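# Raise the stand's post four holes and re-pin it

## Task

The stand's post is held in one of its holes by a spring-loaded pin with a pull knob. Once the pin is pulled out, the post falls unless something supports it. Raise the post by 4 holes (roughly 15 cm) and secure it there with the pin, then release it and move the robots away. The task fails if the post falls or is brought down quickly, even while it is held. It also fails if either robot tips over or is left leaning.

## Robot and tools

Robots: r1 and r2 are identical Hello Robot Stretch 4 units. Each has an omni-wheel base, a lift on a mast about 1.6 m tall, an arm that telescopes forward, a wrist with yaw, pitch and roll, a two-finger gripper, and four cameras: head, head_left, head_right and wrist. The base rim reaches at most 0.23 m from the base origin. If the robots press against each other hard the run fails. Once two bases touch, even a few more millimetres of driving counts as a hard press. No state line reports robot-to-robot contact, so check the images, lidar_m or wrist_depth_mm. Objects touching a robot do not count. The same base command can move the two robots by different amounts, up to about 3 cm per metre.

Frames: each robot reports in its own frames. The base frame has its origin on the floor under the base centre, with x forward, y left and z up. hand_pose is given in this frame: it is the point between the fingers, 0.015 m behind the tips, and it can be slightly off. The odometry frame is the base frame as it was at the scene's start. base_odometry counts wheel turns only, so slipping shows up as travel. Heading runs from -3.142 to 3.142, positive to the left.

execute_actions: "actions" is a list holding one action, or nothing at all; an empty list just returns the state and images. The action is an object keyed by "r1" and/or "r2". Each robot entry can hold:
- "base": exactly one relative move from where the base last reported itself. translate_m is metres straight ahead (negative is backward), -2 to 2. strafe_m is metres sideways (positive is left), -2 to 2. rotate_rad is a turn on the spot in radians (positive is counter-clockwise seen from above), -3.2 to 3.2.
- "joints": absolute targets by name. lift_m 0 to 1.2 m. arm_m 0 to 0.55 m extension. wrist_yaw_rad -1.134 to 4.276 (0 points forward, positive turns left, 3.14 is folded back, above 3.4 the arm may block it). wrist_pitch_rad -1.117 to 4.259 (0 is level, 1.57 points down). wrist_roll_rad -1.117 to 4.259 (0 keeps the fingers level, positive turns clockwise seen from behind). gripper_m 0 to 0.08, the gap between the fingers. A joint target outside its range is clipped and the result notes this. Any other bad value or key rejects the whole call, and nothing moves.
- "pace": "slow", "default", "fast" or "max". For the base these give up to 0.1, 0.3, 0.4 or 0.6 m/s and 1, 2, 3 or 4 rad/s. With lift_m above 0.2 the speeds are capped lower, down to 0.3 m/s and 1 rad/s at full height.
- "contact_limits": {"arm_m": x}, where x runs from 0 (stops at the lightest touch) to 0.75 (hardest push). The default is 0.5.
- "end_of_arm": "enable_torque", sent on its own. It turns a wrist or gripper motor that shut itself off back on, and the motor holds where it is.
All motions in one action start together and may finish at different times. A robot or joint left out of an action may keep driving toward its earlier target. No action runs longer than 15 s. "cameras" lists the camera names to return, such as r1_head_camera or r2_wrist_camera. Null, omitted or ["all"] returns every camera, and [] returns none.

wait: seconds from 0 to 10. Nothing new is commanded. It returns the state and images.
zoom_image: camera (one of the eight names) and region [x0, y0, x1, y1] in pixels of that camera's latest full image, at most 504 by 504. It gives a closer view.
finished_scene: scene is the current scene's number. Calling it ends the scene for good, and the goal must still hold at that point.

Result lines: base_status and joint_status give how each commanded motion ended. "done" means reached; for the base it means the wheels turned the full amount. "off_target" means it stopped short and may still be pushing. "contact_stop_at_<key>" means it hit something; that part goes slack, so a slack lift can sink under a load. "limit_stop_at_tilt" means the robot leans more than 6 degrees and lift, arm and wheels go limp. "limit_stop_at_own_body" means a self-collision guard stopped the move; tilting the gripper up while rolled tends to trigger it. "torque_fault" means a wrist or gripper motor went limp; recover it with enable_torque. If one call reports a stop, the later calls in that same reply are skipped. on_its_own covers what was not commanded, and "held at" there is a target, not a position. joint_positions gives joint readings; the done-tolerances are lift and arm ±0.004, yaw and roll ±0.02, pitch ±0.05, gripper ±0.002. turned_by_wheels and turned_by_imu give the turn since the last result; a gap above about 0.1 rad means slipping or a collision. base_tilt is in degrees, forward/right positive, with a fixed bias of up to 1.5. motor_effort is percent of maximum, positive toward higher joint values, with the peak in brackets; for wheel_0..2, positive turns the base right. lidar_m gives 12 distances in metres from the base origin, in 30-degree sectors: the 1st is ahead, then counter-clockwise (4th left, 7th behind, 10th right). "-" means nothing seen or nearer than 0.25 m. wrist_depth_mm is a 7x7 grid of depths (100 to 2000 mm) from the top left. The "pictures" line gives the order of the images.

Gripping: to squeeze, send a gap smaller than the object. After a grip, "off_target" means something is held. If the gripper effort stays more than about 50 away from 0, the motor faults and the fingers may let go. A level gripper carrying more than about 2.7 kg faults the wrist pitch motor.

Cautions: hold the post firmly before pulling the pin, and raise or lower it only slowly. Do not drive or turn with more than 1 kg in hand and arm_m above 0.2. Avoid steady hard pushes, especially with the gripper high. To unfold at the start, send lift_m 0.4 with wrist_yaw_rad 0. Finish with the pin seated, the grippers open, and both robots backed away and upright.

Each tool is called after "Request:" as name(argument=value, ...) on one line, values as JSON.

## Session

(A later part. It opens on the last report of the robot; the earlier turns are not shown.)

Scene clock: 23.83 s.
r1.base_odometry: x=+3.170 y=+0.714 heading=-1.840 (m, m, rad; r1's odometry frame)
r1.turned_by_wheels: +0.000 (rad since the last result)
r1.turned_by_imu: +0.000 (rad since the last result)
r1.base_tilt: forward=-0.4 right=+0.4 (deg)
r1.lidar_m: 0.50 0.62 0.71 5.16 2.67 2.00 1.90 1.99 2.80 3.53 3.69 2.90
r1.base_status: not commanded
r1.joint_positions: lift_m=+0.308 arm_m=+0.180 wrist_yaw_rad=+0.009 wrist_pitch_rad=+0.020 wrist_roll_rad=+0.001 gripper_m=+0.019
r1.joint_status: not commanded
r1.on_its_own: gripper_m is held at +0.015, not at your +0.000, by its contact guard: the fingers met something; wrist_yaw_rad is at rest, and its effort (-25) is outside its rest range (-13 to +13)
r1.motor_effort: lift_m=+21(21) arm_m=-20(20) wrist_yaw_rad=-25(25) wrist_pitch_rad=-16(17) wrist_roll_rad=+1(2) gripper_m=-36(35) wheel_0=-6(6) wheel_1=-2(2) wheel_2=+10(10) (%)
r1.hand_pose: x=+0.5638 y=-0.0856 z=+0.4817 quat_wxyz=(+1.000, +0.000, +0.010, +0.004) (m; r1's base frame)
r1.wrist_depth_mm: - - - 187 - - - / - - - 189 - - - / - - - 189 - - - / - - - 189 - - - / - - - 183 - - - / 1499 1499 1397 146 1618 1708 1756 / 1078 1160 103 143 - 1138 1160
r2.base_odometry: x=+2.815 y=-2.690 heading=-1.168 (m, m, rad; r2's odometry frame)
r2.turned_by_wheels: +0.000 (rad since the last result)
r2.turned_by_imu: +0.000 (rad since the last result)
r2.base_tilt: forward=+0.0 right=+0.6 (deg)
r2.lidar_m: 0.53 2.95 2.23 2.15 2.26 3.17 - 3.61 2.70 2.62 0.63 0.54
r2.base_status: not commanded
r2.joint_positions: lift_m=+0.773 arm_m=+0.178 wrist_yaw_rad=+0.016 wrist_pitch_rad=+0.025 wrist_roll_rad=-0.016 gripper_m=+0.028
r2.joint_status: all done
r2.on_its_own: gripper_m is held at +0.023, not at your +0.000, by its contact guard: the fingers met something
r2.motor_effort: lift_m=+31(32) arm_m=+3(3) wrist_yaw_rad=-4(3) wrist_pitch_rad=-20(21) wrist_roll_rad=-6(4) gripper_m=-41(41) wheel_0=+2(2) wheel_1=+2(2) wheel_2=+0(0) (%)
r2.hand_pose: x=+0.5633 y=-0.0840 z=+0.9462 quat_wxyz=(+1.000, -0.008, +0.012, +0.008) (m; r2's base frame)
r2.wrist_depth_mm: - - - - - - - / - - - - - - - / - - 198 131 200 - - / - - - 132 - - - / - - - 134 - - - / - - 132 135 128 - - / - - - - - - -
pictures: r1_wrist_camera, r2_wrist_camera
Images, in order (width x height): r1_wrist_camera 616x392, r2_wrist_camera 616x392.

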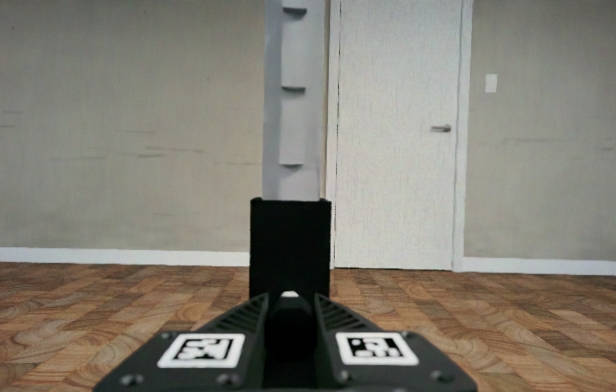

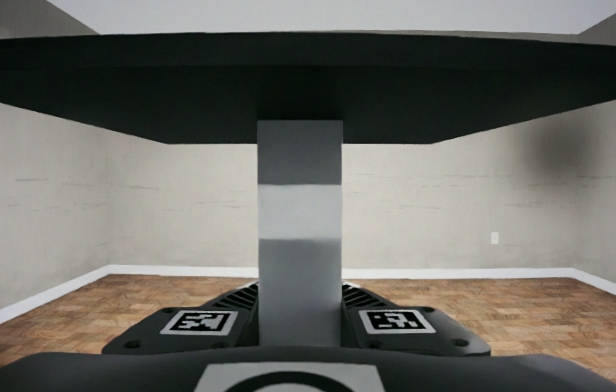

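Request:
execute_actions(actions=[{"r1":{"joints":{"arm_m":0.180,"gripper_m":0.05},"pace":"slow"},"r2":{"joints":{"lift_m":0.7855},"pace":"slow"}}], cameras=["r1_wrist_camera"])

Scene clock: 25.17 s.
r1.base_odometry: x=+3.170 y=+0.715 heading=-1.840 (m, m, rad; r1's odometry frame)
r1.turned_by_wheels: +0.000 (rad since the last result)
r1.turned_by_imu: +0.000 (rad since the last result)
r1.base_tilt: forward=-0.4 right=+0.3 (deg)
r1.lidar_m: 0.51 0.59 0.71 5.18 2.68 1.99 1.89 2.00 2.77 3.53 3.70 2.88
r1.base_status: not commanded
r1.joint_positions: lift_m=+0.308 arm_m=+0.180 wrist_yaw_rad=+0.001 wrist_pitch_rad=+0.018 wrist_roll_rad=+0.001 gripper_m=+0.050
r1.joint_status: all done
r1.motor_effort: lift_m=+21(21) arm_m=+3(19) wrist_yaw_rad=-2(25) wrist_pitch_rad=-10(15) wrist_roll_rad=+1(2) gripper_m=+1(31) wheel_0=-3(6) wheel_1=-2(2) wheel_2=+3(10) (%)
r1.hand_pose: x=+0.5631 y=-0.0873 z=+0.4822 quat_wxyz=(+1.000, +0.000, +0.009, +0.000) (m; r1's base frame)
r1.wrist_depth_mm: - - - 189 - - - / - - - 190 - - - / - - - 192 - - - / - - - 190 - - - / - - - 186 - - - / 1576 1537 184 185 1618 1708 1661 / 1160 - 161 186 114 1229 1160
r2.base_odometry: x=+2.815 y=-2.690 heading=-1.168 (m, m, rad; r2's odometry frame)
r2.turned_by_wheels: +0.000 (rad since the last result)
r2.turned_by_imu: +0.000 (rad since the last result)
r2.base_tilt: forward=+0.0 right=+0.6 (deg)
r2.lidar_m: 0.52 2.98 2.22 2.16 2.28 3.17 - 3.58 2.70 2.61 0.63 0.52
r2.base_status: not commanded
r2.joint_positions: lift_m=+0.785 arm_m=+0.178 wrist_yaw_rad=+0.016 wrist_pitch_rad=+0.028 wrist_roll_rad=-0.015 gripper_m=+0.028
r2.joint_status: all done
r2.on_its_own: gripper_m is held at +0.023, not at your +0.000, by its contact guard: the fingers met something; wrist_pitch_rad is at rest, and its effort (-31) is outside its rest range (-23 to +23)
r2.motor_effort: lift_m=+33(33) arm_m=+3(3) wrist_yaw_rad=-4(5) wrist_pitch_rad=-31(32) wrist_roll_rad=-7(7) gripper_m=-41(41) wheel_0=+2(3) wheel_1=+2(2) wheel_2=+0(0) (%)
r2.hand_pose: x=+0.5633 y=-0.0840 z=+0.9568 quat_wxyz=(+1.000, -0.008, +0.014, +0.008) (m; r2's base frame)
r2.wrist_depth_mm: - - - - - - - / - - - - - - - / - - 202 131 204 - - / - - - 132 - - - / - - - 133 - - - / - - 133 134 129 - - / - - - - - - -
pictures: r1_wrist_camera
Images, in order (width x height): r1_wrist_camera 616x392.

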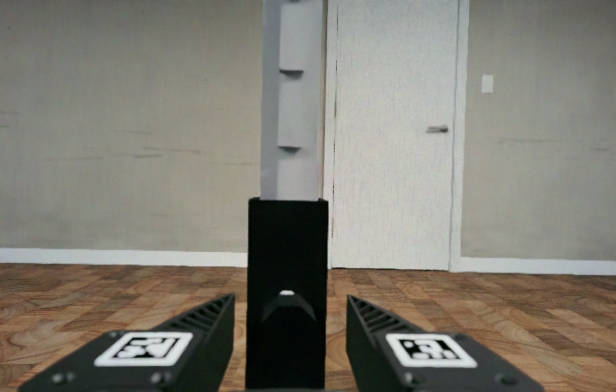

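Request:
execute_actions(actions=[{"r2":{"joints":{"lift_m":0.7895},"pace":"slow"}}], cameras=["r1_wrist_camera"])

Scene clock: 25.80 s.
r1.base_odometry: x=+3.170 y=+0.715 heading=-1.840 (m, m, rad; r1's odometry frame)
r1.turned_by_wheels: +0.000 (rad since the last result)
r1.turned_by_imu: +0.000 (rad since the last result)
r1.base_tilt: forward=-0.5 right=+0.3 (deg)
r1.lidar_m: 0.50 0.62 0.73 5.18 2.69 1.98 1.91 1.98 2.76 3.55 3.70 0.55
r1.base_status: not commanded
r1.joint_positions: lift_m=+0.308 arm_m=+0.180 wrist_yaw_rad=+0.001 wrist_pitch_rad=+0.018 wrist_roll_rad=+0.001 gripper_m=+0.050
r1.joint_status: not commanded
r1.motor_effort: lift_m=+21(21) arm_m=+3(3) wrist_yaw_rad=-2(2) wrist_pitch_rad=-10(10) wrist_roll_rad=+1(1) gripper_m=+1(2) wheel_0=-3(3) wheel_1=-2(2) wheel_2=+3(3) (%)
r1.hand_pose: x=+0.5631 y=-0.0873 z=+0.4822 quat_wxyz=(+1.000, +0.000, +0.009, +0.000) (m; r1's base frame)
r1.wrist_depth_mm: - - - 190 - - - / - - - 190 - - - / - - - 191 - - - / - - - 191 - - - / - - - 185 - - - / 1576 1537 183 185 1618 1661 1708 / 1118 - 161 186 114 1229 1182
r2.base_odometry: x=+2.815 y=-2.690 heading=-1.168 (m, m, rad; r2's odometry frame)
r2.turned_by_wheels: +0.000 (rad since the last result)
r2.turned_by_imu: +0.000 (rad since the last result)
r2.base_tilt: forward=+0.1 right=+0.6 (deg)
r2.lidar_m: 0.52 2.95 2.21 2.14 2.26 3.17 - 3.58 2.69 2.61 0.63 0.54
r2.base_status: not commanded
r2.joint_positions: lift_m=+0.789 arm_m=+0.178 wrist_yaw_rad=+0.016 wrist_pitch_rad=+0.028 wrist_roll_rad=-0.015 gripper_m=+0.028
r2.joint_status: all done
r2.on_its_own: gripper_m is held at +0.023, not at your +0.000, by its contact guard: the fingers met something; wrist_pitch_rad is at rest, and its effort (-31) is outside its rest range (-23 to +23)
r2.motor_effort: lift_m=+34(35) arm_m=+3(3) wrist_yaw_rad=-5(5) wrist_pitch_rad=-31(33) wrist_roll_rad=-7(6) gripper_m=-41(40) wheel_0=+3(3) wheel_1=+2(2) wheel_2=+0(0) (%)
r2.hand_pose: x=+0.5633 y=-0.0839 z=+0.9608 quat_wxyz=(+1.000, -0.008, +0.014, +0.008) (m; r2's base frame)
r2.wrist_depth_mm: - - - - - - - / - - - - - - - / - - 201 131 205 - - / - - - 132 - - - / - - - 133 - - - / - - 133 134 128 - - / - - - - - - -
pictures: r1_wrist_camera
Images, in order (width x height): r1_wrist_camera 616x392.

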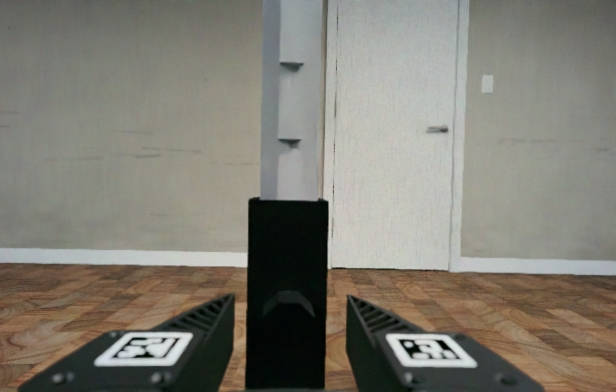

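The knob snapped in. Lower gently to verify it rests on the pin.

Request:
execute_actions(actions=[{"r2":{"joints":{"lift_m":0.777},"pace":"slow"}}], cameras=["r1_wrist_camera"])

Scene clock: 26.67 s.
r1.base_odometry: x=+3.170 y=+0.715 heading=-1.840 (m, m, rad; r1's odometry frame)
r1.turned_by_wheels: +0.000 (rad since the last result)
r1.turned_by_imu: +0.000 (rad since the last result)
r1.base_tilt: forward=-0.5 right=+0.3 (deg)
r1.lidar_m: 0.52 0.60 0.71 5.19 2.69 1.99 1.90 1.98 2.79 3.53 3.69 0.56
r1.base_status: not commanded
r1.joint_positions: lift_m=+0.308 arm_m=+0.180 wrist_yaw_rad=+0.001 wrist_pitch_rad=+0.018 wrist_roll_rad=+0.001 gripper_m=+0.050
r1.joint_status: not commanded
r1.motor_effort: lift_m=+21(21) arm_m=+3(3) wrist_yaw_rad=-1(1) wrist_pitch_rad=-11(10) wrist_roll_rad=+3(2) gripper_m=+2(1) wheel_0=-3(3) wheel_1=-2(2) wheel_2=+3(3) (%)
r1.hand_pose: x=+0.5631 y=-0.0873 z=+0.4822 quat_wxyz=(+1.000, +0.000, +0.009, +0.000) (m; r1's base frame)
r1.wrist_depth_mm: - - - 190 - - - / - - - 191 - - - / - - - 191 - - - / - - - 190 - - - / - - - 185 - - - / 1499 1537 183 185 1661 1618 1708 / 1118 - 161 186 114 1229 1182
r2.base_odometry: x=+2.815 y=-2.690 heading=-1.168 (m, m, rad; r2's odometry frame)
r2.turned_by_wheels: +0.000 (rad since the last result)
r2.turned_by_imu: +0.000 (rad since the last result)
r2.base_tilt: forward=+0.0 right=+0.6 (deg)
r2.lidar_m: 0.53 2.93 2.21 2.15 2.26 3.16 - 3.60 2.70 2.62 0.61 0.53
r2.base_status: not commanded
r2.joint_positions: lift_m=+0.778 arm_m=+0.178 wrist_yaw_rad=+0.015 wrist_pitch_rad=+0.016 wrist_roll_rad=-0.017 gripper_m=+0.028
r2.joint_status: all done
r2.on_its_own: gripper_m is held at +0.023, not at your +0.000, by its contact guard: the fingers met something
r2.motor_effort: lift_m=+14(32) arm_m=+3(3) wrist_yaw_rad=-2(4) wrist_pitch_rad=+3(31) wrist_roll_rad=-2(6) gripper_m=-41(41) wheel_0=+3(3) wheel_1=+2(2) wheel_2=+0(0) (%)
r2.hand_pose: x=+0.5633 y=-0.0842 z=+0.9524 quat_wxyz=(+1.000, -0.008, +0.008, +0.008) (m; r2's base frame)
r2.wrist_depth_mm: - - - - - - - / - - - - - - - / - - 195 133 191 - - / - - - 133 - - - / - - - 134 - - - / - - 132 135 128 - - / - - - - - - -
pictures: r1_wrist_camera
Images, in order (width x height): r1_wrist_camera 616x392.

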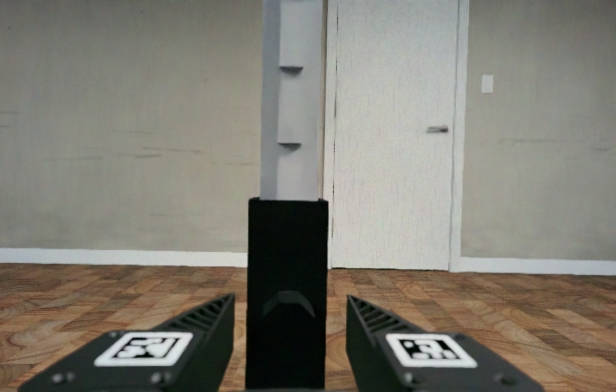

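Request:
execute_actions(actions=[{"r2":{"joints":{"gripper_m":0.06}}}], cameras=[])

Request:
execute_actions(actions=[{"r1":{"base":{"translate_m":-0.5},"joints":{"arm_m":0.005},"pace":"fast"},"r2":{"base":{"translate_m":-0.5},"joints":{"arm_m":0.005},"pace":"fast"}}], cameras=["r1_wrist_camera","r2_head_camera","r1_head_camera"])

Scene clock: 27.73 s.
r1.base_odometry: x=+3.170 y=+0.715 heading=-1.840 (m, m, rad; r1's odometry frame)
r1.turned_by_wheels: +0.000 (rad since the last result)
r1.turned_by_imu: +0.000 (rad since the last result)
r1.base_tilt: forward=-0.5 right=+0.3 (deg)
r1.lidar_m: 0.52 0.61 0.69 5.17 2.66 2.01 1.90 1.98 2.77 3.53 3.71 0.58
r1.base_status: not commanded
r1.joint_positions: lift_m=+0.308 arm_m=+0.180 wrist_yaw_rad=+0.001 wrist_pitch_rad=+0.018 wrist_roll_rad=+0.001 gripper_m=+0.050
r1.joint_status: not commanded
r1.motor_effort: lift_m=+21(21) arm_m=+3(3) wrist_yaw_rad=-1(1) wrist_pitch_rad=-11(11) wrist_roll_rad=+2(1) gripper_m=+1(1) wheel_0=-3(3) wheel_1=-2(2) wheel_2=+3(3) (%)
r1.hand_pose: x=+0.5631 y=-0.0873 z=+0.4822 quat_wxyz=(+1.000, +0.000, +0.009, +0.000) (m; r1's base frame)
r1.wrist_depth_mm: - - - 190 - - - / - - - 190 - - - / - - - 191 - - - / - - - 191 - - - / - - - 185 - - - / 1576 1537 184 185 1618 1661 1618 / 1138 - 161 186 114 1229 1138
r2.base_odometry: x=+2.815 y=-2.690 heading=-1.168 (m, m, rad; r2's odometry frame)
r2.turned_by_wheels: +0.000 (rad since the last result)
r2.turned_by_imu: +0.000 (rad since the last result)
r2.base_tilt: forward=+0.0 right=+0.6 (deg)
r2.lidar_m: 0.52 2.96 2.22 2.15 2.24 3.16 - 3.58 2.72 2.62 0.62 0.53
r2.base_status: not commanded
r2.joint_positions: lift_m=+0.777 arm_m=+0.178 wrist_yaw_rad=+0.015 wrist_pitch_rad=+0.020 wrist_roll_rad=-0.018 gripper_m=+0.060
r2.joint_status: all done
r2.motor_effort: lift_m=+17(16) arm_m=+3(3) wrist_yaw_rad=+0(1) wrist_pitch_rad=-6(7) wrist_roll_rad=+1(1) gripper_m=+1(41) wheel_0=+3(2) wheel_1=+2(2) wheel_2=-1(0) (%)
r2.hand_pose: x=+0.5632 y=-0.0843 z=+0.9515 quat_wxyz=(+1.000, -0.009, +0.010, +0.007) (m; r2's base frame)
r2.wrist_depth_mm: - - - - - - - / - 110 112 112 110 114 - / - - 220 132 216 - - / - - - 132 - - - / - - - 133 - - - / - - 160 134 156 - - / - - - - - - -
pictures: none
No camera images: the call's "cameras" was empty. Leave "cameras" out to get every camera's image.

Scene clock: 30.40 s.
r1.base_odometry: x=+3.303 y=+1.197 heading=-1.840 (m, m, rad; r1's odometry frame)
r1.turned_by_wheels: +0.000 (rad since the last result)
r1.turned_by_imu: -0.002 (rad since the last result)
r1.base_tilt: forward=-0.4 right=+0.3 (deg)
r1.lidar_m: 1.02 1.18 1.41 5.13 2.02 1.46 1.37 1.46 2.00 3.51 3.69 3.36
r1.base_status: done
r1.joint_positions: lift_m=+0.308 arm_m=+0.006 wrist_yaw_rad=+0.000 wrist_pitch_rad=+0.017 wrist_roll_rad=+0.001 gripper_m=+0.050
r1.joint_status: all done
r1.motor_effort: lift_m=+21(21) arm_m=-8(9) wrist_yaw_rad=+0(2) wrist_pitch_rad=-10(9) wrist_roll_rad=+1(1) gripper_m=+1(1) wheel_0=+0(8) wheel_1=-2(9) wheel_2=-3(13) (%)
r1.hand_pose: x=+0.3899 y=-0.0874 z=+0.4823 quat_wxyz=(+1.000, +0.000, +0.009, +0.000) (m; r1's base frame)
r1.wrist_depth_mm: - - - - - - - / - - - - - - - / - - - - - - - / - - - - - - - / - - - - - - - / 1537 1576 1464 1618 1708 1661 1708 / 1160 - 161 1042 114 1229 1160
r2.base_odometry: x=+2.619 y=-2.230 heading=-1.169 (m, m, rad; r2's odometry frame)
r2.turned_by_wheels: +0.000 (rad since the last result)
r2.turned_by_imu: +0.001 (rad since the last result)
r2.base_tilt: forward=+0.0 right=+0.6 (deg)
r2.lidar_m: 0.98 2.94 2.23 2.15 2.29 3.18 - 3.59 2.67 2.60 1.34 1.31
r2.base_status: done
r2.joint_positions: lift_m=+0.777 arm_m=+0.006 wrist_yaw_rad=+0.015 wrist_pitch_rad=+0.020 wrist_roll_rad=-0.018 gripper_m=+0.060
r2.joint_status: all done
r2.motor_effort: lift_m=+17(17) arm_m=-5(5) wrist_yaw_rad=-1(2) wrist_pitch_rad=-7(7) wrist_roll_rad=+1(1) gripper_m=+1(1) wheel_0=-2(10) wheel_1=-1(9) wheel_2=-2(9) (%)
r2.hand_pose: x=+0.3906 y=-0.0842 z=+0.9514 quat_wxyz=(+1.000, -0.009, +0.010, +0.008) (m; r2's base frame)
r2.wrist_depth_mm: - - - - - - - / - - - - - - - / - - - - - - - / - - - - - - - / - - - - - - - / - - 161 - 156 - - / - - - - - - -
pictures: r1_head_camera, r1_wrist_camera, r2_head_camera
Images, in order (width x height): r1_head_camera 420x560, r1_wrist_camera 616x392, r2_head_camera 420x560.

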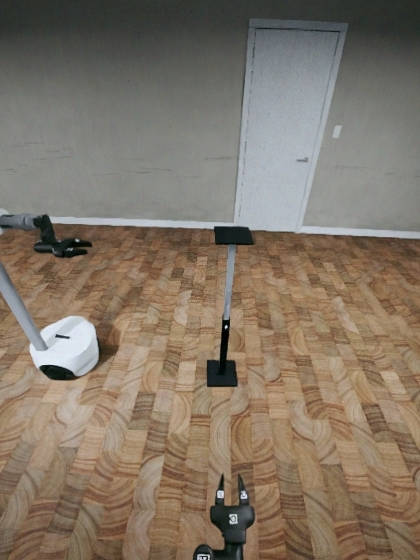

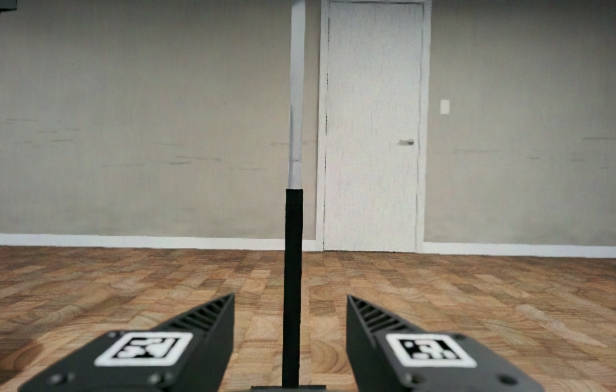

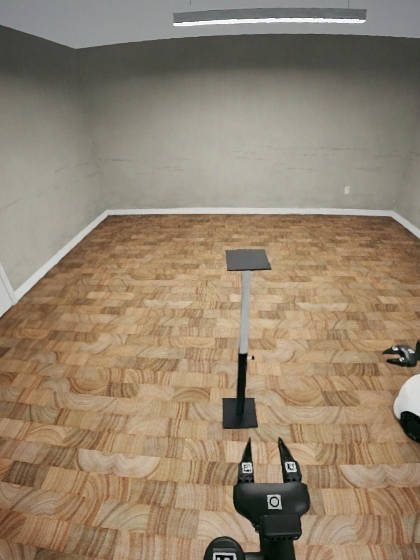

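Request:
finished_scene(scene=2)

The scene is finished: the task was done.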